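# Roll a whiteboard around a hallway corner and park it

## Task

Wheel the whiteboard around the bend in the hallway and leave it with each of its four wheels inside the strip between the two yellow floor lines, no wheel touching the tape. It must rest upright on its own wheels, not propped against a wall. Either robot or both may do the work. At the end, release the board and back the robots away from it. If any robot tips over or is left leaning, the attempt fails.

## Robot and tools

Robots: two identical Hello Robot Stretch 4 units, r1 and r2. Each has an omni-wheel base, a lift riding up a mast, a telescoping arm that reaches forward, a wrist with yaw, pitch and roll, and a two-finger gripper. Each is about 1.6 m tall, and its base edge lies no more than 0.23 m from the base origin. Each carries four cameras: <r>_head_camera (420x560), <r>_head_left_camera and <r>_head_right_camera (fisheye, 420x672) and <r>_wrist_camera (616x392).

Frames: the base frame sits on the floor under the base centre, with x forward, y left and z up. hand_pose is reported in this frame and marks a point between the open fingertips; the printed value can be slightly off. The odometry frame is the base frame as it was when the scene began. Every robot reports in its own frames, so only the pictures, lidar_m and wrist_depth_mm reveal where the two robots are relative to each other.

execute_actions: "actions" is a list holding one action, or none (an empty list only fetches state and pictures). An action is an object keyed by "r1" and/or "r2". Under a robot you may give:
- "base": exactly one relative move, counted from where the base last reported itself. translate_m is a straight drive in metres, positive forward, -2 to 2. strafe_m is a sideways slide in metres, positive to the left, -2 to 2. rotate_rad is a turn in place in radians, positive counter-clockwise seen from above, -3.2 to 3.2.
- "joints": absolute targets by name, not offsets. lift_m 0 to 1.2 m; arm_m 0 to 0.55 m (extension forward); wrist_yaw_rad -1.134 to 4.276 (0 points ahead, positive swings left, 3.14 is tucked back, above 3.4 the arm may obstruct); wrist_pitch_rad -1.117 to 4.259 (0 level, 1.57 pointing down); wrist_roll_rad -1.117 to 4.259 (0 keeps fingers level, positive turns clockwise when viewed from behind); gripper_m -0.038 to 0.141 m, the fingertip gap, negative meaning the tips press together. A joint counts as arrived within ±0.004 m for lift, arm and gripper, ±0.02 rad for yaw and roll, ±0.05 rad for pitch.
- "pace": "slow", "default", "fast" or "max"; the base then travels at up to 0.1, 0.3, 0.4 or 0.6 m/s and spins at up to 1, 2, 3 or 4 rad/s. With the lift above 0.2 at the start of a base move, speeds are reduced, down to 0.3 m/s and 1 rad/s at lift 1.2.
- "contact_limits": {"arm_m": value}, 0 (gentlest) to 0.75 (firmest), default 0.5: how hard the arm may push before stopping.
- "end_of_arm": "enable_torque", sent on its own, revives wrist or gripper motors that shut off.
All motions in one action begin together; no action runs past 15 s. A joint target outside its range is clipped and noted; any other bad value or unknown key rejects the whole call. Parts you leave out may still be driving toward earlier targets. "cameras" picks which images come back (omitted, null or ["all"] gives all; [] gives none). If a result reports a stop, the remaining moving calls in that same reply are skipped.

wait: seconds 0 to 10; nothing new is commanded and the simulation keeps running. zoom_image: camera name plus region [x0, y0, x1, y1] in pixels of that camera's most recent full picture, at most 504x504. read_manual: only licence text. finished_scene: pass the number of the scene being ended; it cannot be undone and reports success. The board must still be correctly parked when you call it.

Reading results: base_status and joint_status give the outcome of each motion: done, off_target (resting short and possibly still pushing), contact_stop_at_<key> (met resistance; that part goes slack), limit_stop_at_<name>, time_out or torque_fault. on_its_own describes what was not commanded in the call; "held at" there is a held target, not a position. base_odometry counts wheel turns, so slip looks like travel; heading runs -3.142 to 3.142, positive left. If turned_by_wheels and turned_by_imu disagree by over about 0.1 rad, the base likely bumped or slipped. base_tilt is in degrees, forward and right positive, with a fixed bias up to about 1.5. lidar_m lists 12 distances in metres, one per 30 degree sector, first straight ahead then counter-clockwise (4th left, 7th behind, 10th right); "-" means nothing seen or closer than 0.25 m; it sees from about 0.15 m up and misses glass and thin legs. wrist_depth_mm is a 7x7 grid from the top left, 100 to 2000 mm. motor_effort is percent of maximum, positive toward higher joint values, with the action's peak in brackets; for wheel_0, wheel_1, wheel_2 positive turns the base right.

Hazards: robots pressing firmly on each other fails the run, and once bases touch even millimetres more is too much. Two robots can differ by about 3 cm per metre of travel, which strains a shared load. Tilt over 6 degrees triggers limit_stop_at_tilt and freezes lift, arm and wheels. A robot can topple when driving or turning with over 1 kg held and arm beyond 0.2, or when pushing hard with a raised gripper. Pressing the gripper into things makes wrist motors fault and go limp. Grip by commanding a gap smaller than the object; a tilted-up, rolled wrist can trip limit_stop_at_own_body. To unfold at the start, send lift_m 0.4 with wrist_yaw_rad 0. The robots keep holding the last command while you compose replies, and shorter robot motion is preferred.

Each tool is called after "Call:" by a JSON object that holds its "op" and its "data".

## Session

Call:
{"op": "execute_actions", "data": {"actions": []}}

Scene clock: 0.00 s.
r1.base_odometry: x=+0.000 y=+0.000 heading=+0.000 (m, m, rad; r1's odometry frame)
r1.turned_by_wheels: +0.000 (rad since the last result)
r1.turned_by_imu: +0.000 (rad since the last result)
r1.base_tilt: forward=+0.2 right=-1.0 (deg)
r1.lidar_m: 1.00 0.73 0.68 0.73 1.04 0.95 0.82 0.81 0.77 0.83 1.16 2.48
r1.base_status: not commanded
r1.joint_positions: lift_m=+0.120 arm_m=+0.001 wrist_yaw_rad=+3.208 wrist_pitch_rad=-0.017 wrist_roll_rad=-0.007 gripper_m=+0.057
r1.joint_status: not commanded
r1.motor_effort: lift_m=+19 arm_m=-1 wrist_yaw_rad=-1 wrist_pitch_rad=-7 wrist_roll_rad=+0 gripper_m=-6 wheel_0=-1 wheel_1=+0 wheel_2=+0 (%)
r1.hand_pose: x=-0.1217 y=+0.0682 z=+0.3034 quat_wxyz=(-0.033, +0.009, -0.003, +0.999) (m; r1's base frame)
r1.wrist_depth_mm: - 133 133 991 1025 - - / - 108 133 1008 1042 - - / - 113 135 960 1060 - - / 138 136 208 1008 1060 - - / 218 1008 1138 1008 1098 1808 - / 224 946 198 960 199 1138 1160 / 226 271 778 138 750 768 778
r2.base_odometry: x=+0.000 y=+0.000 heading=+0.000 (m, m, rad; r2's odometry frame)
r2.turned_by_wheels: +0.000 (rad since the last result)
r2.turned_by_imu: +0.000 (rad since the last result)
r2.base_tilt: forward=+1.0 right=+0.8 (deg)
r2.lidar_m: 0.61 0.60 0.70 0.83 0.82 0.92 0.87 1.59 0.82 0.66 0.66 0.74
r2.base_status: not commanded
r2.joint_positions: lift_m=+0.272 arm_m=-0.001 wrist_yaw_rad=+3.161 wrist_pitch_rad=+0.014 wrist_roll_rad=+0.005 gripper_m=+0.057
r2.joint_status: not commanded
r2.motor_effort: lift_m=+20 arm_m=+0 wrist_yaw_rad=+0 wrist_pitch_rad=-8 wrist_roll_rad=-1 gripper_m=-1 wheel_0=+0 wheel_1=+0 wheel_2=+0 (%)
r2.hand_pose: x=-0.1197 y=+0.0819 z=+0.4465 quat_wxyz=(-0.010, -0.007, +0.003, +1.000) (m; r2's base frame)
r2.wrist_depth_mm: - 137 1336 1008 1078 1008 778 / - 113 139 1025 1078 1008 798 / - 118 149 1025 1078 1025 798 / 142 140 282 1042 1118 1042 809 / 223 - - 1042 1060 1042 820 / 221 1537 204 1008 1078 991 820 / 221 1008 1025 - 1025 917 831
pictures: r1_head_camera, r1_head_left_camera, r1_head_right_camera, r1_wrist_camera, r2_head_camera, r2_head_left_camera, r2_head_right_camera, r2_wrist_camera
Images, in order (width x height): r1_head_camera 420x560, r1_head_left_camera 420x672, r1_head_right_camera 420x672, r1_wrist_camera 616x392, r2_head_camera 420x560, r2_head_left_camera 420x672, r2_head_right_camera 420x672, r2_wrist_camera 616x392.

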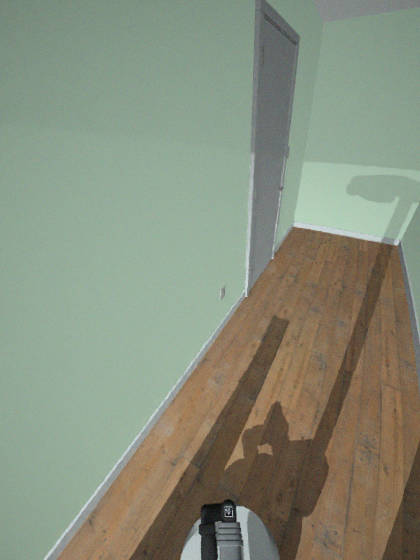

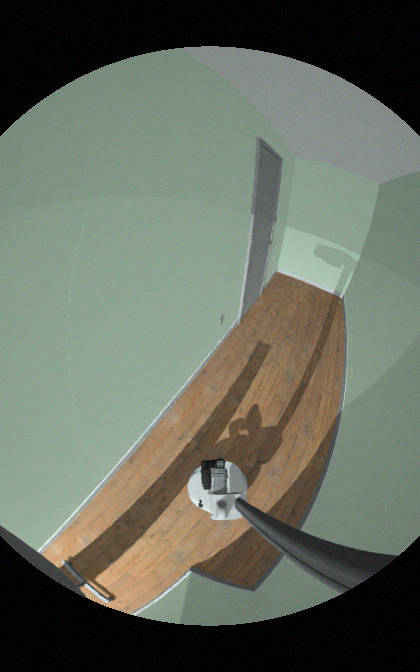

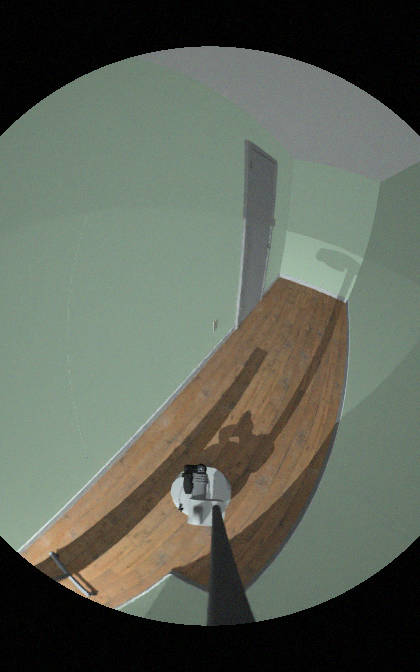

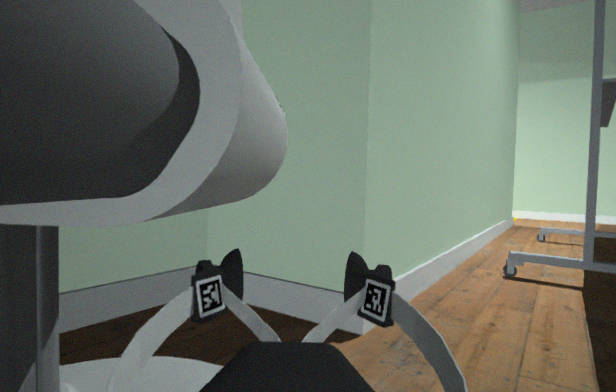

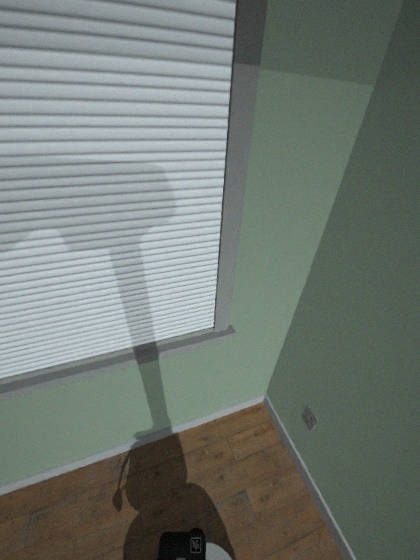

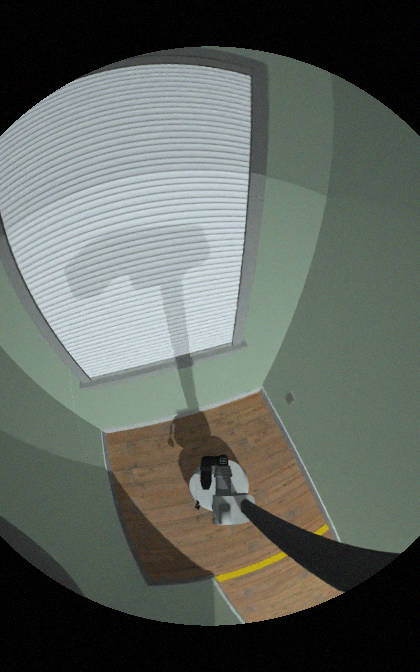

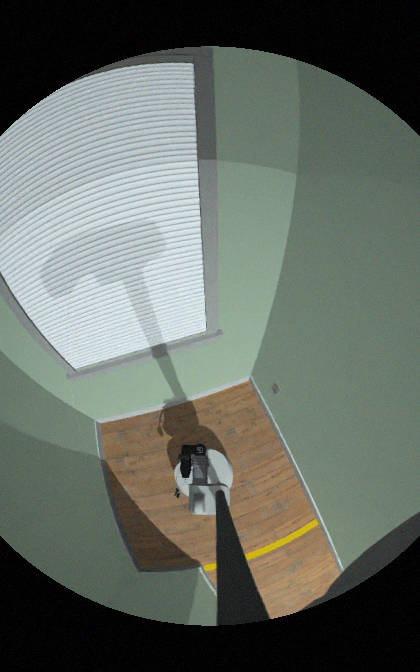

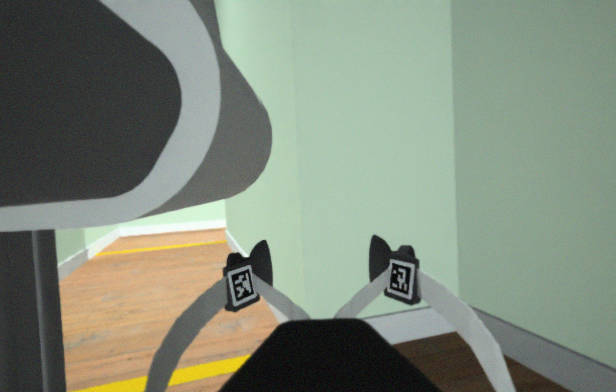

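Call:
{"op": "execute_actions", "data": {"actions": [{"r1":{"base":{"rotate_rad":2.6}},"r2":{"base":{"rotate_rad":-2.7}}}], "cameras": ["r1_head_camera","r1_head_left_camera","r2_head_camera","r2_head_left_camera"]}}

Scene clock: 11.43 s.
r1.base_odometry: x=+0.000 y=+0.000 heading=+2.600 (m, m, rad; r1's odometry frame)
r1.turned_by_wheels: +2.600 (rad since the last result)
r1.turned_by_imu: +2.577 (rad since the last result)
r1.base_tilt: forward=+0.2 right=-1.1 (deg)
r1.lidar_m: 1.06 0.81 0.82 0.76 0.82 1.12 3.06 1.01 0.73 0.68 0.71 1.02
r1.base_status: done
r1.joint_positions: lift_m=+0.120 arm_m=+0.001 wrist_yaw_rad=+3.208 wrist_pitch_rad=-0.017 wrist_roll_rad=-0.007 gripper_m=+0.057
r1.joint_status: not commanded
r1.motor_effort: lift_m=+19(19) arm_m=-1(1) wrist_yaw_rad=+0(1) wrist_pitch_rad=-7(7) wrist_roll_rad=+0(0) gripper_m=-1(5) wheel_0=-3(10) wheel_1=+1(7) wheel_2=+1(8) (%)
r1.hand_pose: x=-0.1217 y=+0.0682 z=+0.3034 quat_wxyz=(-0.033, +0.009, -0.003, +0.999) (m; r1's base frame)
r1.wrist_depth_mm: - 133 133 - - 1756 1138 / - 108 133 - - 1756 1138 / - 113 135 - - 1708 1138 / 138 136 208 - - 1756 1138 / 218 1537 1921 - - 1618 1118 / 224 1042 198 1078 199 1138 1042 / 226 272 768 138 750 768 778
r2.base_odometry: x=+0.000 y=+0.000 heading=-2.700 (m, m, rad; r2's odometry frame)
r2.turned_by_wheels: -2.700 (rad since the last result)
r2.turned_by_imu: -2.760 (rad since the last result)
r2.base_tilt: forward=+1.0 right=+0.8 (deg)
r2.lidar_m: 1.91 0.87 0.67 0.65 0.70 0.62 0.62 0.68 0.85 0.83 0.89 0.88
r2.base_status: done
r2.joint_positions: lift_m=+0.272 arm_m=-0.001 wrist_yaw_rad=+3.161 wrist_pitch_rad=+0.014 wrist_roll_rad=+0.005 gripper_m=+0.057
r2.joint_status: not commanded
r2.motor_effort: lift_m=+20(20) arm_m=+0(0) wrist_yaw_rad=+0(0) wrist_pitch_rad=-9(9) wrist_roll_rad=-1(0) gripper_m=-1(5) wheel_0=+1(6) wheel_1=+0(8) wheel_2=+0(7) (%)
r2.hand_pose: x=-0.1197 y=+0.0819 z=+0.4465 quat_wxyz=(-0.010, -0.007, +0.003, +1.000) (m; r2's base frame)
r2.wrist_depth_mm: - 137 723 732 715 715 699 / - 113 139 768 741 723 699 / - 119 149 768 741 723 715 / 142 141 282 778 750 741 715 / 223 831 809 778 750 732 723 / 221 831 204 778 759 732 723 / 220 831 809 - 759 750 723
pictures: r1_head_camera, r1_head_left_camera, r2_head_camera, r2_head_left_camera
Images, in order (width x height): r1_head_camera 420x560, r1_head_left_camera 420x672, r2_head_camera 420x560, r2_head_left_camera 420x672.

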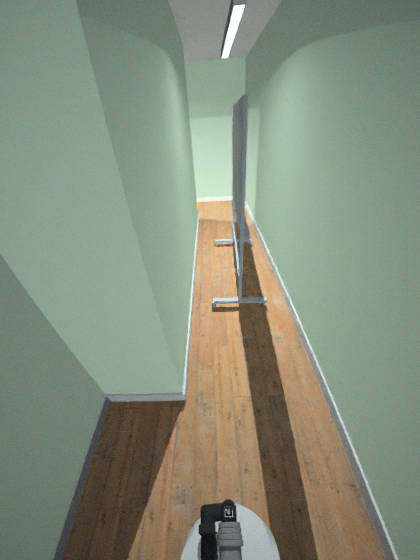

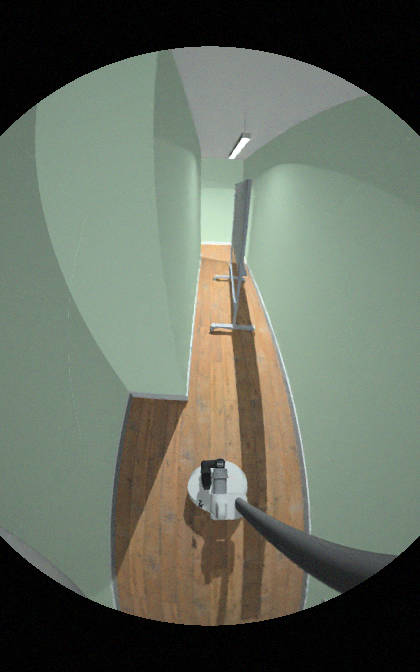

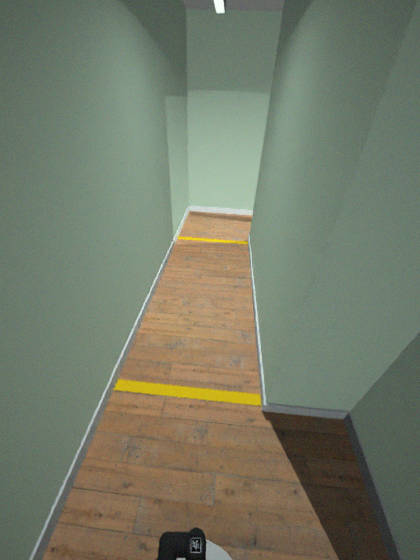

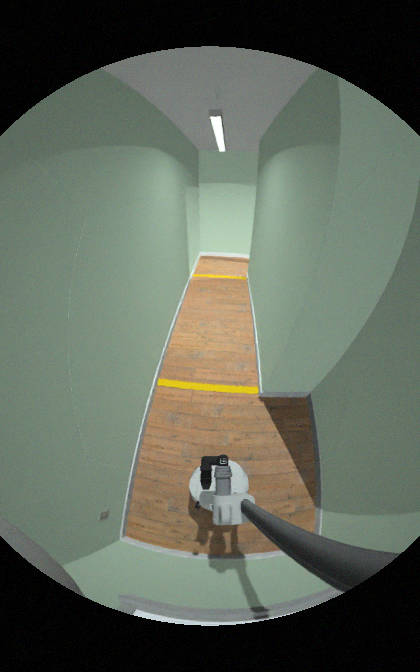

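Call:
{"op": "execute_actions", "data": {"actions": [{"r1":{"base":{"strafe_m":-0.25},"joints":{"lift_m":0.4,"wrist_yaw_rad":0,"wrist_pitch_rad":0,"gripper_m":0.12}},"r2":{"joints":{"lift_m":0.4,"wrist_yaw_rad":0,"wrist_pitch_rad":0,"gripper_m":0.12}}}], "cameras": []}}

Call:
{"op": "execute_actions", "data": {"actions": [{"r1":{"base":{"translate_m":0.9}},"r2":{"base":{"translate_m":2.0}}}], "cameras": ["r1_head_camera","r1_wrist_camera","r2_head_camera","r2_head_left_camera"]}}

Scene clock: 47.50 s.
r1.base_odometry: x=+0.129 y=+0.214 heading=+2.600 (m, m, rad; r1's odometry frame)
r1.turned_by_wheels: +0.000 (rad since the last result)
r1.turned_by_imu: +0.001 (rad since the last result)
r1.base_tilt: forward=+0.1 right=-1.0 (deg)
r1.lidar_m: 1.62 0.91 1.07 1.03 1.06 1.48 1.78 0.67 0.47 0.43 0.45 0.64
r1.base_status: done
r1.joint_positions: lift_m=+0.400 arm_m=+0.001 wrist_yaw_rad=+0.001 wrist_pitch_rad=+0.002 wrist_roll_rad=-0.007 gripper_m=+0.120
r1.joint_status: all done
r1.motor_effort: lift_m=+21(22) arm_m=-1(1) wrist_yaw_rad=-2(3) wrist_pitch_rad=-8(9) wrist_roll_rad=+0(0) gripper_m=-3(6) wheel_0=+2(14) wheel_1=-1(9) wheel_2=+1(2) (%)
r1.hand_pose: x=+0.4605 y=-0.0873 z=+0.5774 quat_wxyz=(+1.000, -0.003, +0.001, +0.000) (m; r1's base frame)
r1.wrist_depth_mm: 904 1366 - - 1537 778 544 / 917 1397 - - 1464 768 544 / 904 1366 - - 1499 768 539 / 904 1397 - - 1430 759 539 / 917 1308 - - 1397 759 539 / 946 1160 1537 1808 1025 707 530 / 946 1160 1308 134 1182 691 525
r2.base_odometry: x=+0.000 y=+0.000 heading=-2.700 (m, m, rad; r2's odometry frame)
r2.turned_by_wheels: +0.000 (rad since the last result)
r2.turned_by_imu: -0.001 (rad since the last result)
r2.base_tilt: forward=+1.0 right=+0.8 (deg)
r2.lidar_m: 1.93 0.86 0.67 0.64 0.71 0.63 0.61 0.65 0.85 0.83 0.89 0.87
r2.base_status: not commanded
r2.joint_positions: lift_m=+0.400 arm_m=-0.001 wrist_yaw_rad=+0.000 wrist_pitch_rad=+0.003 wrist_roll_rad=+0.005 gripper_m=+0.120
r2.joint_status: all done
r2.motor_effort: lift_m=+26(24) arm_m=+0(0) wrist_yaw_rad=-1(5) wrist_pitch_rad=-9(10) wrist_roll_rad=-1(1) gripper_m=-2(7) wheel_0=+1(1) wheel_1=+0(0) wheel_2=+0(0) (%)
r2.hand_pose: x=+0.4589 y=-0.0873 z=+0.5771 quat_wxyz=(+1.000, +0.003, +0.001, +0.000) (m; r2's base frame)
r2.wrist_depth_mm: 946 1336 - - 1618 661 539 / 946 1336 - - 1708 668 544 / 917 1336 - - 1808 683 549 / 917 1281 - - 1808 699 549 / 904 1281 - - 1983 603 559 / 904 1182 1618 1576 1160 569 559 / 891 1182 1336 - 1281 750 564
pictures: none
No camera images: the call's "cameras" was empty. Leave "cameras" out to get every camera's image.

Scene clock: 55.63 s.
r1.base_odometry: x=-0.643 y=+0.678 heading=+2.601 (m, m, rad; r1's odometry frame)
r1.turned_by_wheels: +0.001 (rad since the last result)
r1.turned_by_imu: +0.002 (rad since the last result)
r1.base_tilt: forward=+0.1 right=-1.0 (deg)
r1.lidar_m: 0.71 0.75 0.52 0.49 1.09 1.48 1.85 0.66 0.46 0.43 0.45 0.63
r1.base_status: done
r1.joint_positions: lift_m=+0.400 arm_m=+0.001 wrist_yaw_rad=+0.000 wrist_pitch_rad=+0.002 wrist_roll_rad=-0.007 gripper_m=+0.120
r1.joint_status: not commanded
r1.motor_effort: lift_m=+21(21) arm_m=-1(1) wrist_yaw_rad=-1(3) wrist_pitch_rad=-7(7) wrist_roll_rad=+0(0) gripper_m=-2(4) wheel_0=+4(9) wheel_1=+3(8) wheel_2=+1(9) (%)
r1.hand_pose: x=+0.4604 y=-0.0874 z=+0.5774 quat_wxyz=(+1.000, -0.003, +0.001, +0.000) (m; r1's base frame)
r1.wrist_depth_mm: 917 1397 627 - 1464 750 530 / 931 1366 580 - 1464 750 525 / 917 1397 - - 1397 750 530 / 931 1430 - - 1430 741 525 / 917 1336 - - 1397 732 521 / 960 1182 521 1808 991 683 517 / 946 1182 591 134 1182 676 512
r2.base_odometry: x=-1.808 y=-0.855 heading=-2.700 (m, m, rad; r2's odometry frame)
r2.turned_by_wheels: +0.000 (rad since the last result)
r2.turned_by_imu: -0.004 (rad since the last result)
r2.base_tilt: forward=+1.1 right=+0.8 (deg)
r2.lidar_m: 1.46 0.64 0.50 0.48 0.52 0.78 2.65 0.67 0.49 0.48 0.53 0.76
r2.base_status: done
r2.joint_positions: lift_m=+0.400 arm_m=-0.001 wrist_yaw_rad=+0.000 wrist_pitch_rad=+0.003 wrist_roll_rad=+0.005 gripper_m=+0.120
r2.joint_status: not commanded
r2.motor_effort: lift_m=+25(26) arm_m=+0(0) wrist_yaw_rad=-1(1) wrist_pitch_rad=-9(9) wrist_roll_rad=-2(2) gripper_m=+2(3) wheel_0=-1(6) wheel_1=-1(1) wheel_2=+0(6) (%)
r2.hand_pose: x=+0.4589 y=-0.0874 z=+0.5771 quat_wxyz=(+1.000, +0.003, +0.001, +0.000) (m; r2's base frame)
r2.wrist_depth_mm: 723 1042 1808 1863 1808 1756 691 / 723 1025 1756 1863 1756 1756 691 / 723 1025 1708 1863 1863 1808 715 / 707 991 1708 1863 1863 1808 732 / 707 991 1708 1863 1863 1808 715 / 699 931 1366 1537 1499 1499 732 / 699 917 1308 - 1281 1205 741
pictures: r1_head_camera, r1_wrist_camera, r2_head_camera, r2_head_left_camera
Images, in order (width x height): r1_head_camera 420x560, r1_wrist_camera 616x392, r2_head_camera 420x560, r2_head_left_camera 420x672.

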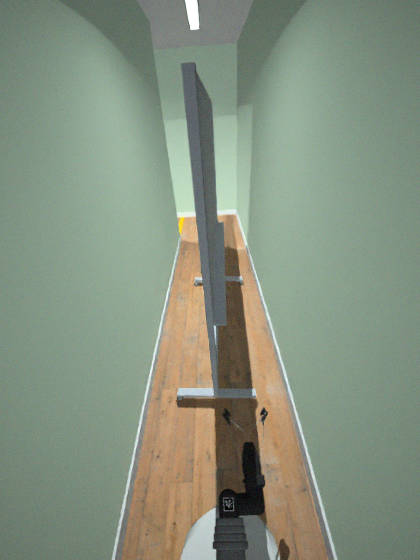

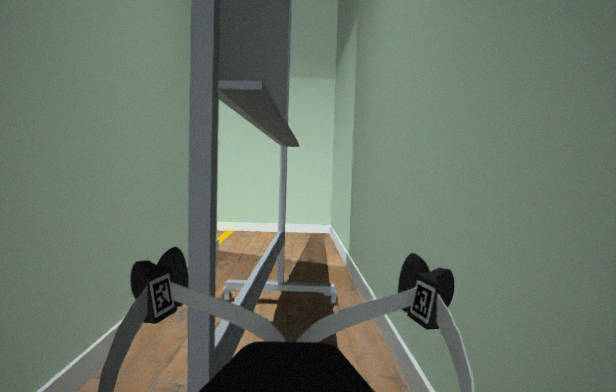

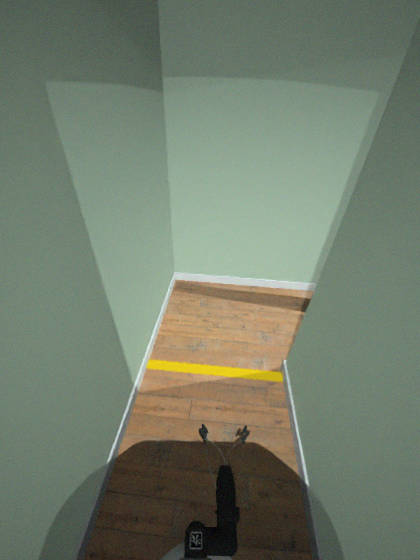

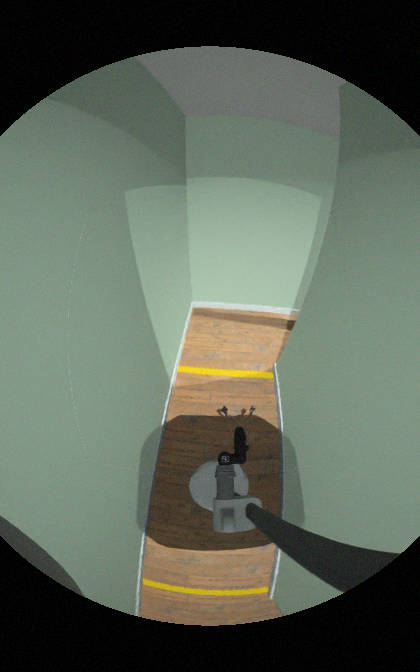

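Call:
{"op": "execute_actions", "data": {"actions": [{"r1":{"base":{"strafe_m":0.13}},"r2":{"base":{"rotate_rad":0.06}}}], "cameras": []}}

Call:
{"op": "execute_actions", "data": {"actions": [{"r1":{"base":{"translate_m":0.36}}}], "cameras": ["r1_head_camera","r1_wrist_camera"]}}

Scene clock: 66.80 s.
r1.base_odometry: x=-0.710 y=+0.566 heading=+2.600 (m, m, rad; r1's odometry frame)
r1.turned_by_wheels: +0.000 (rad since the last result)
r1.turned_by_imu: +0.000 (rad since the last result)
r1.base_tilt: forward=+0.2 right=-1.0 (deg)
r1.lidar_m: 0.73 0.53 0.39 0.36 0.39 1.31 2.35 0.83 0.58 0.56 0.59 0.78
r1.base_status: done
r1.joint_positions: lift_m=+0.400 arm_m=+0.001 wrist_yaw_rad=+0.000 wrist_pitch_rad=+0.002 wrist_roll_rad=-0.007 gripper_m=+0.120
r1.joint_status: not commanded
r1.motor_effort: lift_m=+21(21) arm_m=-1(1) wrist_yaw_rad=-1(0) wrist_pitch_rad=-8(7) wrist_roll_rad=+0(0) gripper_m=+0(1) wheel_0=-3(9) wheel_1=+0(10) wheel_2=+0(2) (%)
r1.hand_pose: x=+0.4604 y=-0.0874 z=+0.5774 quat_wxyz=(+1.000, -0.003, +0.001, +0.000) (m; r1's base frame)
r1.wrist_depth_mm: 723 1078 - - - 1042 723 / 732 1098 - 661 1983 1025 699 / 715 1118 - - 1983 1008 707 / 715 1118 - - 1921 1008 691 / 723 1060 - - 1863 1008 691 / 750 917 1537 976 1366 931 691 / 750 1098 1336 134 1281 917 691
r2.base_odometry: x=-1.808 y=-0.855 heading=-2.640 (m, m, rad; r2's odometry frame)
r2.turned_by_wheels: +0.060 (rad since the last result)
r2.turned_by_imu: +0.061 (rad since the last result)
r2.base_tilt: forward=+1.1 right=+0.8 (deg)
r2.lidar_m: 1.25 0.61 0.49 0.48 0.52 0.84 2.64 0.61 0.49 0.49 0.54 0.85
r2.base_status: done
r2.joint_positions: lift_m=+0.400 arm_m=-0.001 wrist_yaw_rad=+0.000 wrist_pitch_rad=+0.003 wrist_roll_rad=+0.005 gripper_m=+0.120
r2.joint_status: not commanded
r2.motor_effort: lift_m=+25(25) arm_m=+0(0) wrist_yaw_rad=+0(0) wrist_pitch_rad=-9(9) wrist_roll_rad=-2(1) gripper_m=-1(1) wheel_0=-1(4) wheel_1=+0(6) wheel_2=-1(3) (%)
r2.hand_pose: x=+0.4589 y=-0.0874 z=+0.5771 quat_wxyz=(+1.000, +0.003, +0.001, +0.000) (m; r2's base frame)
r2.wrist_depth_mm: 668 931 1499 1808 1808 1708 788 / 661 904 1464 1863 1808 1756 1661 / 654 891 1430 1863 1756 1756 1661 / 647 891 1397 1863 1808 1756 1661 / 647 878 1397 1921 1863 1756 1708 / 634 820 1182 1576 1499 1464 1464 / 634 820 1229 - 1308 1205 1078
pictures: none
No camera images: the call's "cameras" was empty. Leave "cameras" out to get every camera's image.

Scene clock: 69.50 s.
r1.base_odometry: x=-1.018 y=+0.752 heading=+2.601 (m, m, rad; r1's odometry frame)
r1.turned_by_wheels: +0.000 (rad since the last result)
r1.turned_by_imu: +0.001 (rad since the last result)
r1.base_tilt: forward=+0.3 right=-1.1 (deg)
r1.lidar_m: 0.37 0.55 0.39 0.36 0.40 0.57 2.52 0.81 0.58 0.57 0.57 0.39
r1.base_status: done
r1.joint_positions: lift_m=+0.400 arm_m=+0.001 wrist_yaw_rad=+0.000 wrist_pitch_rad=+0.002 wrist_roll_rad=-0.007 gripper_m=+0.120
r1.joint_status: not commanded
r1.motor_effort: lift_m=+21(21) arm_m=-1(1) wrist_yaw_rad=+0(2) wrist_pitch_rad=-6(6) wrist_roll_rad=+0(0) gripper_m=+2(2) wheel_0=+4(10) wheel_1=+1(6) wheel_2=-2(8) (%)
r1.hand_pose: x=+0.4604 y=-0.0874 z=+0.5774 quat_wxyz=(+1.000, -0.003, +0.001, +0.000) (m; r1's base frame)
r1.wrist_depth_mm: 732 1078 - 144 353 1042 723 / 741 1098 - 146 1708 1008 699 / 723 1118 - 147 1983 1008 699 / 732 1138 - 148 1921 991 699 / 732 991 - 150 1921 1008 683 / 750 917 1499 151 222 917 683 / 759 1098 1255 134 1281 891 699
r2.base_odometry: x=-1.808 y=-0.855 heading=-2.640 (m, m, rad; r2's odometry frame)
r2.turned_by_wheels: +0.000 (rad since the last result)
r2.turned_by_imu: +0.000 (rad since the last result)
r2.base_tilt: forward=+1.0 right=+0.8 (deg)
r2.lidar_m: 1.26 0.62 0.50 0.48 0.53 0.83 2.63 0.62 0.48 0.48 0.55 0.85
r2.base_status: not commanded
r2.joint_positions: lift_m=+0.400 arm_m=-0.001 wrist_yaw_rad=+0.000 wrist_pitch_rad=+0.003 wrist_roll_rad=+0.005 gripper_m=+0.120
r2.joint_status: not commanded
r2.motor_effort: lift_m=+25(25) arm_m=+0(0) wrist_yaw_rad=+0(0) wrist_pitch_rad=-10(9) wrist_roll_rad=-3(1) gripper_m=+2(1) wheel_0=-1(1) wheel_1=+0(0) wheel_2=-1(1) (%)
r2.hand_pose: x=+0.4589 y=-0.0874 z=+0.5771 quat_wxyz=(+1.000, +0.003, +0.001, +0.000) (m; r2's base frame)
r2.wrist_depth_mm: 661 917 1499 1863 1808 1708 809 / 661 904 1464 1863 1808 1708 1661 / 647 904 1464 1863 1808 1756 1661 / 647 891 1430 1921 1808 1808 1708 / 640 878 1397 1921 1808 1756 1708 / 634 831 1182 1576 1537 1464 1430 / 634 820 1229 - 1308 1205 1078
pictures: r1_head_camera, r1_wrist_camera
Images, in order (width x height): r1_head_camera 420x560, r1_wrist_camera 616x392.

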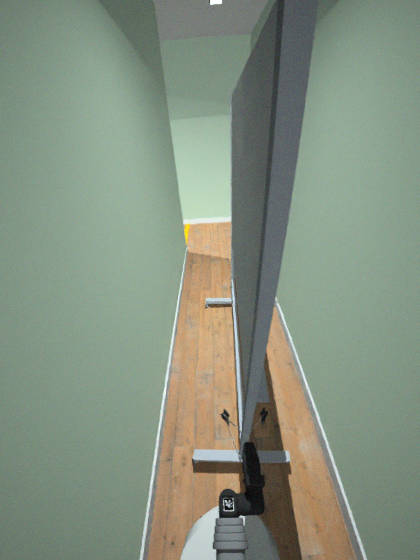

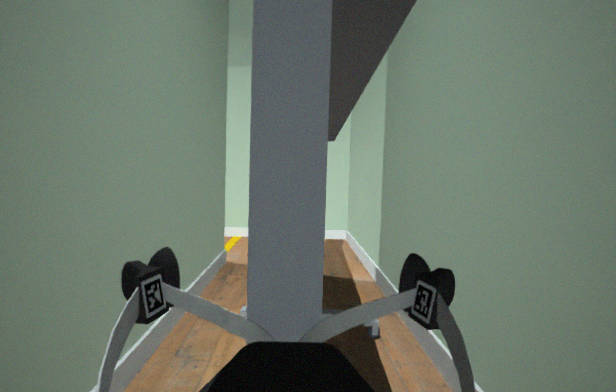

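Call:
{"op": "execute_actions", "data": {"actions": [{"r1":{"base":{"translate_m":-0.05}}}], "cameras": []}}

Call:
{"op": "execute_actions", "data": {"actions": [{"r1":{"joints":{"gripper_m":-0.01}}}], "cameras": ["r1_wrist_camera"]}}

Call:
{"op": "execute_actions", "data": {"actions": [{"r1":{"base":{"translate_m":0.6},"pace":"slow"}}], "cameras": ["r1_head_camera","r1_wrist_camera"]}}

Scene clock: 77.77 s.
r1.base_odometry: x=-0.975 y=+0.726 heading=+2.600 (m, m, rad; r1's odometry frame)
r1.turned_by_wheels: -0.001 (rad since the last result)
r1.turned_by_imu: +0.000 (rad since the last result)
r1.base_tilt: forward=+0.3 right=-1.0 (deg)
r1.lidar_m: 0.41 0.56 0.37 0.35 0.38 0.56 2.57 0.82 0.58 0.55 0.58 0.44
r1.base_status: done
r1.joint_positions: lift_m=+0.400 arm_m=+0.001 wrist_yaw_rad=+0.000 wrist_pitch_rad=+0.002 wrist_roll_rad=-0.007 gripper_m=+0.120
r1.joint_status: not commanded
r1.motor_effort: lift_m=+21(21) arm_m=-1(1) wrist_yaw_rad=-2(3) wrist_pitch_rad=-7(7) wrist_roll_rad=+0(0) gripper_m=+1(1) wheel_0=-5(6) wheel_1=-2(6) wheel_2=+1(6) (%)
r1.hand_pose: x=+0.4605 y=-0.0873 z=+0.5774 quat_wxyz=(+1.000, -0.003, +0.001, +0.000) (m; r1's base frame)
r1.wrist_depth_mm: 723 1098 - 193 353 1025 715 / 732 1118 - 195 1756 1025 699 / 723 1118 - 196 1921 1008 699 / 732 1138 - 198 1921 991 699 / 732 1060 - 200 1863 1008 683 / 759 917 1499 202 1336 931 683 / 750 1078 1308 134 1281 904 691
r2.base_odometry: x=-1.808 y=-0.855 heading=-2.640 (m, m, rad; r2's odometry frame)
r2.turned_by_wheels: +0.000 (rad since the last result)
r2.turned_by_imu: +0.000 (rad since the last result)
r2.base_tilt: forward=+1.0 right=+0.8 (deg)
r2.lidar_m: 1.26 0.62 0.49 0.48 0.53 0.84 2.65 0.61 0.51 0.48 0.55 0.82
r2.base_status: not commanded
r2.joint_positions: lift_m=+0.400 arm_m=-0.001 wrist_yaw_rad=+0.000 wrist_pitch_rad=+0.003 wrist_roll_rad=+0.005 gripper_m=+0.120
r2.joint_status: not commanded
r2.motor_effort: lift_m=+25(25) arm_m=+0(0) wrist_yaw_rad=+0(0) wrist_pitch_rad=-9(9) wrist_roll_rad=+0(4) gripper_m=+0(1) wheel_0=+0(1) wheel_1=+0(0) wheel_2=+0(0) (%)
r2.hand_pose: x=+0.4589 y=-0.0874 z=+0.5771 quat_wxyz=(+1.000, +0.003, +0.001, +0.000) (m; r2's base frame)
r2.wrist_depth_mm: 668 917 1499 1863 1756 1708 798 / 661 891 1464 1863 1756 1756 1708 / 654 891 1464 1921 1808 1756 1708 / 647 891 1397 1863 1808 1708 1708 / 640 878 1397 1863 1808 1756 1661 / 640 820 1182 1537 1499 1464 1430 / 634 820 1205 - 1308 1205 1078
pictures: none
No camera images: the call's "cameras" was empty. Leave "cameras" out to get every camera's image.

Scene clock: 79.90 s.
r1.base_odometry: x=-0.975 y=+0.726 heading=+2.600 (m, m, rad; r1's odometry frame)
r1.turned_by_wheels: +0.000 (rad since the last result)
r1.turned_by_imu: +0.000 (rad since the last result)
r1.base_tilt: forward=+0.2 right=-1.0 (deg)
r1.lidar_m: 0.40 0.57 0.39 0.37 0.40 0.56 2.54 0.83 0.60 0.56 0.59 0.44
r1.base_status: not commanded
r1.joint_positions: lift_m=+0.400 arm_m=+0.001 wrist_yaw_rad=+0.003 wrist_pitch_rad=+0.003 wrist_roll_rad=-0.007 gripper_m=-0.009
r1.joint_status: all done
r1.motor_effort: lift_m=+21(21) arm_m=-1(1) wrist_yaw_rad=-7(16) wrist_pitch_rad=-8(8) wrist_roll_rad=+0(0) gripper_m=-19(19) wheel_0=-5(5) wheel_1=-3(2) wheel_2=+2(2) (%)
r1.hand_pose: x=+0.4607 y=-0.0866 z=+0.5773 quat_wxyz=(+1.000, -0.003, +0.001, +0.001) (m; r1's base frame)
r1.wrist_depth_mm: 723 1060 - 184 353 1042 715 / 732 1078 - 186 1756 1008 699 / 715 1118 - 187 1983 1025 699 / 715 1118 - 189 1921 1025 691 / 741 1138 - 191 1921 1008 683 / 750 976 189 193 185 991 683 / 759 1042 1255 144 1281 854 691
r2.base_odometry: x=-1.808 y=-0.855 heading=-2.640 (m, m, rad; r2's odometry frame)
r2.turned_by_wheels: +0.000 (rad since the last result)
r2.turned_by_imu: +0.000 (rad since the last result)
r2.base_tilt: forward=+1.0 right=+0.8 (deg)
r2.lidar_m: 1.26 0.61 0.48 0.48 0.54 0.84 2.64 0.63 0.50 0.48 0.55 0.84
r2.base_status: not commanded
r2.joint_positions: lift_m=+0.400 arm_m=-0.001 wrist_yaw_rad=+0.000 wrist_pitch_rad=+0.003 wrist_roll_rad=+0.005 gripper_m=+0.120
r2.joint_status: not commanded
r2.motor_effort: lift_m=+25(25) arm_m=+0(0) wrist_yaw_rad=-1(0) wrist_pitch_rad=-9(9) wrist_roll_rad=+1(2) gripper_m=+2(1) wheel_0=+0(0) wheel_1=+1(0) wheel_2=-1(1) (%)
r2.hand_pose: x=+0.4589 y=-0.0874 z=+0.5771 quat_wxyz=(+1.000, +0.003, +0.001, +0.000) (m; r2's base frame)
r2.wrist_depth_mm: 661 904 1499 1808 1756 1756 798 / 661 917 1430 1863 1808 1708 1708 / 654 891 1430 1863 1808 1756 1708 / 647 891 1430 1921 1808 1756 1708 / 640 878 1397 1921 1863 1756 1708 / 640 831 1160 1576 1499 1464 1430 / 634 831 1205 - 1308 1205 1078
pictures: r1_wrist_camera
Images, in order (width x height): r1_wrist_camera 616x392.

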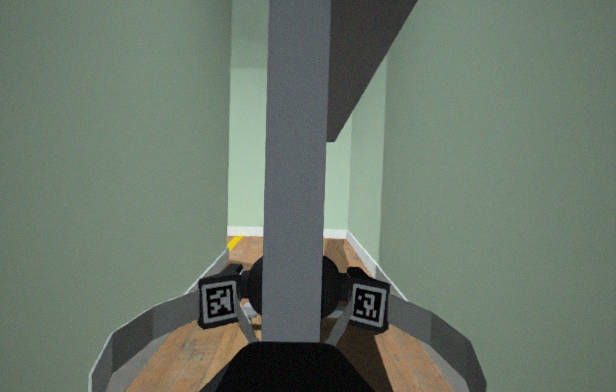

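Scene clock: 87.20 s.
r1.base_odometry: x=-1.489 y=+1.035 heading=+2.600 (m, m, rad; r1's odometry frame)
r1.turned_by_wheels: +0.000 (rad since the last result)
r1.turned_by_imu: +0.000 (rad since the last result)
r1.base_tilt: forward=+0.2 right=-1.0 (deg)
r1.lidar_m: 0.40 0.56 0.39 0.36 0.40 0.55 2.52 0.81 0.58 0.54 0.58 0.42
r1.base_status: done
r1.joint_positions: lift_m=+0.400 arm_m=+0.001 wrist_yaw_rad=-0.005 wrist_pitch_rad=+0.002 wrist_roll_rad=-0.007 gripper_m=-0.010
r1.joint_status: not commanded
r1.motor_effort: lift_m=+21(21) arm_m=-1(1) wrist_yaw_rad=+13(15) wrist_pitch_rad=-5(8) wrist_roll_rad=+0(0) gripper_m=-13(17) wheel_0=+4(10) wheel_1=+3(5) wheel_2=-6(10) (%)
r1.hand_pose: x=+0.4600 y=-0.0888 z=+0.5775 quat_wxyz=(+1.000, -0.003, +0.001, -0.002) (m; r1's base frame)
r1.wrist_depth_mm: 741 1118 - 181 325 991 699 / 759 1118 - 183 1708 976 683 / 741 1138 - 185 1921 991 676 / 750 1160 - 186 1808 976 676 / 750 1182 - 188 1756 976 668 / 768 1025 190 190 186 960 683 / 778 1078 1255 143 1281 842 676
r2.base_odometry: x=-1.808 y=-0.855 heading=-2.640 (m, m, rad; r2's odometry frame)
r2.turned_by_wheels: +0.000 (rad since the last result)
r2.turned_by_imu: -0.001 (rad since the last result)
r2.base_tilt: forward=+1.0 right=+0.8 (deg)
r2.lidar_m: 1.28 0.61 0.48 0.47 0.55 0.84 2.64 0.63 0.50 0.48 0.54 0.85
r2.base_status: not commanded
r2.joint_positions: lift_m=+0.400 arm_m=-0.001 wrist_yaw_rad=+0.000 wrist_pitch_rad=+0.003 wrist_roll_rad=+0.005 gripper_m=+0.120
r2.joint_status: not commanded
r2.motor_effort: lift_m=+25(25) arm_m=+0(0) wrist_yaw_rad=+0(0) wrist_pitch_rad=-9(9) wrist_roll_rad=+0(3) gripper_m=+0(0) wheel_0=+0(1) wheel_1=+0(0) wheel_2=-1(0) (%)
r2.hand_pose: x=+0.4589 y=-0.0874 z=+0.5771 quat_wxyz=(+1.000, +0.003, +0.001, +0.000) (m; r2's base frame)
r2.wrist_depth_mm: 668 917 1537 1863 1808 1708 798 / 661 904 1499 1863 1808 1708 1661 / 654 904 1430 1808 1808 1708 1661 / 647 891 1430 1921 1808 1756 1661 / 640 878 1397 1921 1863 1756 1708 / 640 831 1182 1537 1499 1464 1430 / 640 820 1229 - 1336 1229 1078
pictures: r1_head_camera, r1_wrist_camera
Images, in order (width x height): r1_head_camera 420x560, r1_wrist_camera 616x392.

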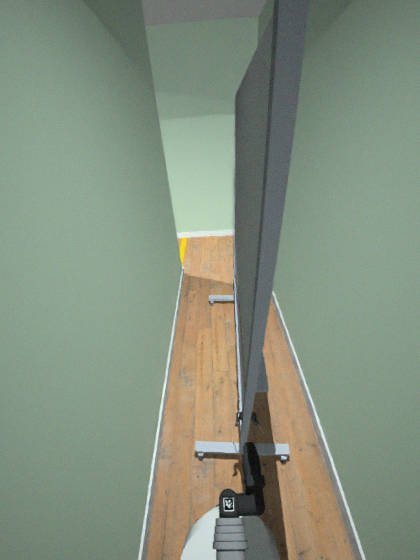

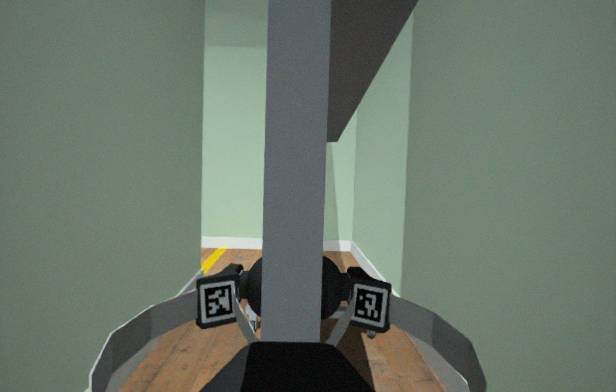

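Call:
{"op": "execute_actions", "data": {"actions": [{"r1":{"base":{"translate_m":0.85},"pace":"slow"},"r2":{"base":{"translate_m":-1.9}}}], "cameras": ["r1_head_camera","r1_head_left_camera","r2_head_camera"]}}

action 0: r1: "base": translate_m = 0.85 would last too long for one action: at the pace "slow" translate_m can be at most 0.766 in either direction: name a faster pace, or command the rest in another action

Call:
{"op": "execute_actions", "data": {"actions": [{"r1":{"base":{"translate_m":0.85}},"r2":{"base":{"translate_m":-1.9}}}], "cameras": ["r1_head_camera","r1_head_left_camera","r2_head_camera"]}}

Scene clock: 136.67 s.
r1.base_odometry: x=-2.218 y=+1.473 heading=+2.601 (m, m, rad; r1's odometry frame)
r1.turned_by_wheels: +0.001 (rad since the last result)
r1.turned_by_imu: +0.006 (rad since the last result)
r1.base_tilt: forward=+0.3 right=-1.1 (deg)
r1.lidar_m: 0.37 0.39 0.40 0.38 0.41 0.54 1.58 0.80 0.57 0.54 0.56 0.36
r1.base_status: done
r1.joint_positions: lift_m=+0.400 arm_m=+0.001 wrist_yaw_rad=-0.002 wrist_pitch_rad=+0.005 wrist_roll_rad=-0.007 gripper_m=-0.010
r1.joint_status: not commanded
r1.motor_effort: lift_m=+21(21) arm_m=+0(1) wrist_yaw_rad=+5(34) wrist_pitch_rad=-13(13) wrist_roll_rad=+0(0) gripper_m=-9(15) wheel_0=+5(10) wheel_1=+4(14) wheel_2=-2(20) (%)
r1.hand_pose: x=+0.4600 y=-0.0880 z=+0.5768 quat_wxyz=(+1.000, -0.003, +0.002, -0.001) (m; r1's base frame)
r1.wrist_depth_mm: 741 1118 - 118 327 1008 699 / 750 1118 - 120 1397 991 683 / 741 1138 - 121 1921 991 683 / 750 1138 - 122 1863 976 683 / 741 1160 - 123 1863 976 668 / 768 1060 182 124 187 976 668 / 768 946 1229 124 1182 866 683
r2.base_odometry: x=-0.142 y=+0.058 heading=-2.640 (m, m, rad; r2's odometry frame)
r2.turned_by_wheels: +0.000 (rad since the last result)
r2.turned_by_imu: +0.002 (rad since the last result)
r2.base_tilt: forward=+1.0 right=+0.8 (deg)
r2.lidar_m: 1.95 0.95 0.77 0.74 0.85 0.75 0.72 0.79 0.72 0.72 0.78 0.74
r2.base_status: done
r2.joint_positions: lift_m=+0.400 arm_m=-0.001 wrist_yaw_rad=+0.000 wrist_pitch_rad=+0.003 wrist_roll_rad=+0.005 gripper_m=+0.120
r2.joint_status: not commanded
r2.motor_effort: lift_m=+25(25) arm_m=+0(0) wrist_yaw_rad=+0(1) wrist_pitch_rad=-9(9) wrist_roll_rad=-1(0) gripper_m=+0(1) wheel_0=+0(4) wheel_1=+1(6) wheel_2=-2(7) (%)
r2.hand_pose: x=+0.4589 y=-0.0874 z=+0.5771 quat_wxyz=(+1.000, +0.003, +0.001, +0.000) (m; r2's base frame)
r2.wrist_depth_mm: 991 1397 - - 1756 521 421 / 976 1366 - - 1863 530 424 / 976 1336 - - 1983 539 424 / 960 1308 - - - 549 430 / 960 1308 - - - 462 433 / 946 1229 1576 1537 1060 445 433 / 946 1160 1336 - 1229 597 439
pictures: r1_head_camera, r1_head_left_camera, r2_head_camera
Images, in order (width x height): r1_head_camera 420x560, r1_head_left_camera 420x672, r2_head_camera 420x560.

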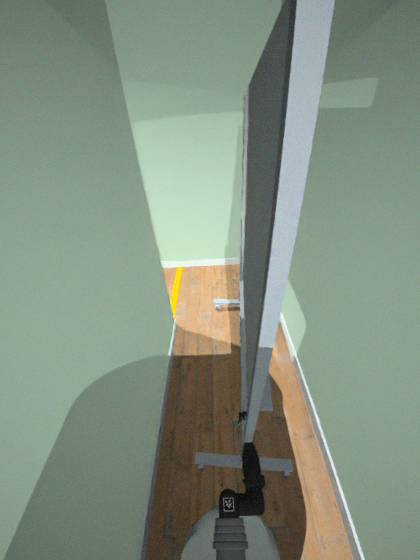

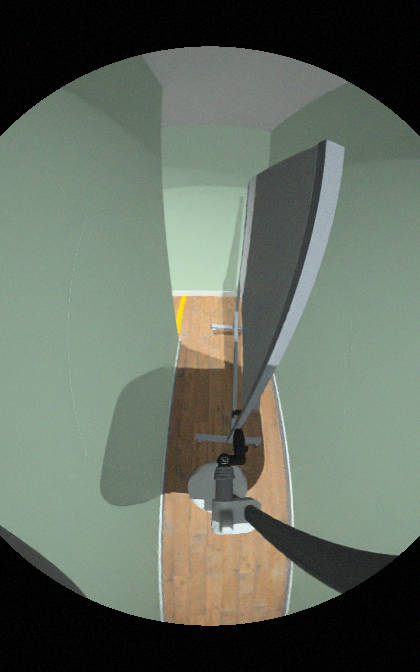

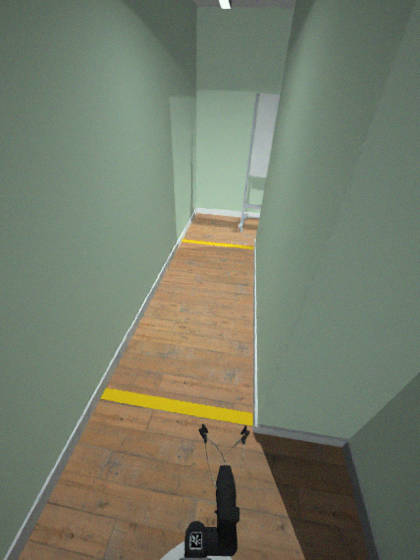

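Call:
{"op": "execute_actions", "data": {"actions": [{"r1":{"base":{"translate_m":0.45},"pace":"slow"},"r2":{"base":{"translate_m":-0.15}}}], "cameras": []}}

Call:
{"op": "execute_actions", "data": {"actions": [{"r1":{"base":{"strafe_m":-0.18},"joints":{"wrist_yaw_rad":0.35},"pace":"slow"}}], "cameras": ["r1_head_camera","r1_head_left_camera","r2_head_camera"]}}

Scene clock: 158.00 s.
r1.base_odometry: x=-2.603 y=+1.704 heading=+2.601 (m, m, rad; r1's odometry frame)
r1.turned_by_wheels: +0.000 (rad since the last result)
r1.turned_by_imu: +0.001 (rad since the last result)
r1.base_tilt: forward=+0.2 right=-1.0 (deg)
r1.lidar_m: 0.33 0.43 0.38 0.39 0.38 0.58 1.61 0.79 0.57 0.54 0.58 0.34
r1.base_status: done
r1.joint_positions: lift_m=+0.400 arm_m=+0.001 wrist_yaw_rad=-0.004 wrist_pitch_rad=+0.004 wrist_roll_rad=-0.007 gripper_m=-0.010
r1.joint_status: not commanded
r1.motor_effort: lift_m=+21(21) arm_m=+0(0) wrist_yaw_rad=+10(12) wrist_pitch_rad=-12(14) wrist_roll_rad=+0(0) gripper_m=-13(10) wheel_0=+6(11) wheel_1=+3(8) wheel_2=-7(12) (%)
r1.hand_pose: x=+0.4598 y=-0.0885 z=+0.5768 quat_wxyz=(+1.000, -0.003, +0.002, -0.002) (m; r1's base frame)
r1.wrist_depth_mm: 1756 1708 1756 118 327 991 707 / 1708 1756 1756 120 1366 991 676 / 750 1808 1756 121 1708 991 676 / 750 1756 1808 122 1808 976 676 / 741 1808 1863 123 1863 976 676 / 1098 1708 183 125 186 960 683 / 931 1078 1229 124 1205 854 668
r2.base_odometry: x=-0.010 y=+0.130 heading=-2.640 (m, m, rad; r2's odometry frame)
r2.turned_by_wheels: +0.000 (rad since the last result)
r2.turned_by_imu: -0.001 (rad since the last result)
r2.base_tilt: forward=+1.1 right=+0.8 (deg)
r2.lidar_m: 1.81 0.99 0.77 0.77 0.72 0.56 0.57 0.64 0.72 0.70 0.77 0.87
r2.base_status: done
r2.joint_positions: lift_m=+0.400 arm_m=-0.001 wrist_yaw_rad=+0.000 wrist_pitch_rad=+0.003 wrist_roll_rad=+0.005 gripper_m=+0.120
r2.joint_status: not commanded
r2.motor_effort: lift_m=+25(25) arm_m=+0(0) wrist_yaw_rad=+0(0) wrist_pitch_rad=-10(9) wrist_roll_rad=-2(2) gripper_m=+2(1) wheel_0=+1(5) wheel_1=+1(1) wheel_2=+0(10) (%)
r2.hand_pose: x=+0.4589 y=-0.0874 z=+0.5771 quat_wxyz=(+1.000, +0.003, +0.001, +0.000) (m; r2's base frame)
r2.wrist_depth_mm: 1008 1397 - - 1537 569 549 / 1008 1397 - - 1618 569 559 / 991 1366 - - 1708 580 559 / 1008 1336 - - 1863 580 569 / 991 1336 - - - 580 574 / 976 1255 1576 1537 931 580 574 / 976 1182 1336 - 1098 597 574
pictures: none
No camera images: the call's "cameras" was empty. Leave "cameras" out to get every camera's image.

Scene clock: 160.93 s.
r1.base_odometry: x=-2.511 y=+1.858 heading=+2.601 (m, m, rad; r1's odometry frame)
r1.turned_by_wheels: +0.000 (rad since the last result)
r1.turned_by_imu: +0.002 (rad since the last result)
r1.base_tilt: forward=+0.3 right=-1.0 (deg)
r1.lidar_m: 0.35 0.41 0.58 0.56 0.58 0.84 1.55 0.54 0.38 0.36 0.38 0.41
r1.base_status: done
r1.joint_positions: lift_m=+0.400 arm_m=+0.001 wrist_yaw_rad=+0.355 wrist_pitch_rad=+0.004 wrist_roll_rad=-0.007 gripper_m=-0.010
r1.joint_status: all done
r1.on_its_own: wrist_yaw_rad is at rest, and its effort (-14) is outside its rest range (-13 to +13)
r1.motor_effort: lift_m=+21(21) arm_m=+0(0) wrist_yaw_rad=-14(48) wrist_pitch_rad=-12(15) wrist_roll_rad=+0(0) gripper_m=-13(9) wheel_0=+8(13) wheel_1=-3(8) wheel_2=+0(8) (%)
r1.hand_pose: x=+0.4726 y=+0.0182 z=+0.5768 quat_wxyz=(+0.984, -0.004, +0.001, +0.176) (m; r1's base frame)
r1.wrist_depth_mm: 654 831 1983 129 324 351 1098 / 661 831 - 130 1708 1537 1098 / 654 842 - 131 1756 1576 1060 / 654 854 - 132 1756 1661 1025 / 661 866 - 133 1756 1661 1008 / 676 842 179 135 188 1618 991 / 683 778 1229 132 1138 1255 960
r2.base_odometry: x=-0.010 y=+0.130 heading=-2.640 (m, m, rad; r2's odometry frame)
r2.turned_by_wheels: +0.000 (rad since the last result)
r2.turned_by_imu: +0.000 (rad since the last result)
r2.base_tilt: forward=+1.0 right=+0.8 (deg)
r2.lidar_m: 2.01 0.99 0.80 0.78 0.72 0.58 0.58 0.63 0.72 0.71 0.77 0.86
r2.base_status: not commanded
r2.joint_positions: lift_m=+0.400 arm_m=-0.001 wrist_yaw_rad=+0.000 wrist_pitch_rad=+0.003 wrist_roll_rad=+0.005 gripper_m=+0.120
r2.joint_status: not commanded
r2.motor_effort: lift_m=+25(25) arm_m=+0(0) wrist_yaw_rad=+0(0) wrist_pitch_rad=-9(10) wrist_roll_rad=+0(1) gripper_m=+3(1) wheel_0=+0(0) wheel_1=+1(1) wheel_2=+0(0) (%)
r2.hand_pose: x=+0.4589 y=-0.0874 z=+0.5771 quat_wxyz=(+1.000, +0.003, +0.001, +0.000) (m; r2's base frame)
r2.wrist_depth_mm: 1025 1430 - - 1499 574 554 / 1008 1397 - - 1661 574 564 / 1008 1397 - - 1756 574 564 / 991 1366 - - 1921 580 564 / 976 1336 - - - 580 569 / 976 1281 1576 1576 917 585 569 / 960 1205 1336 - 1098 597 580
pictures: r1_head_camera, r1_head_left_camera, r2_head_camera
Images, in order (width x height): r1_head_camera 420x560, r1_head_left_camera 420x672, r2_head_camera 420x560.

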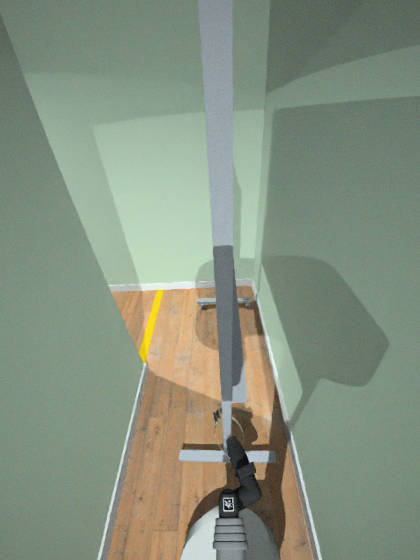

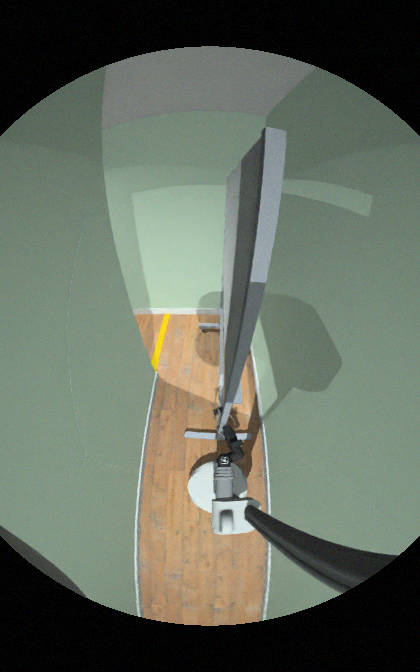

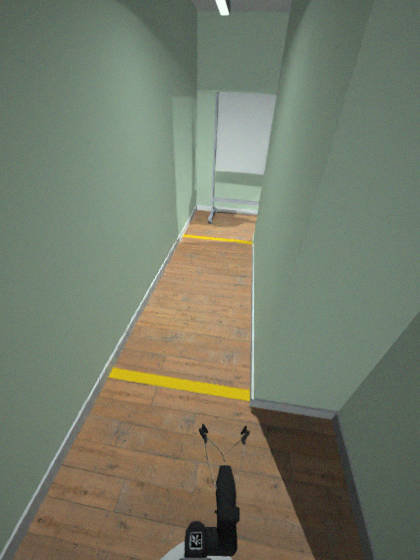

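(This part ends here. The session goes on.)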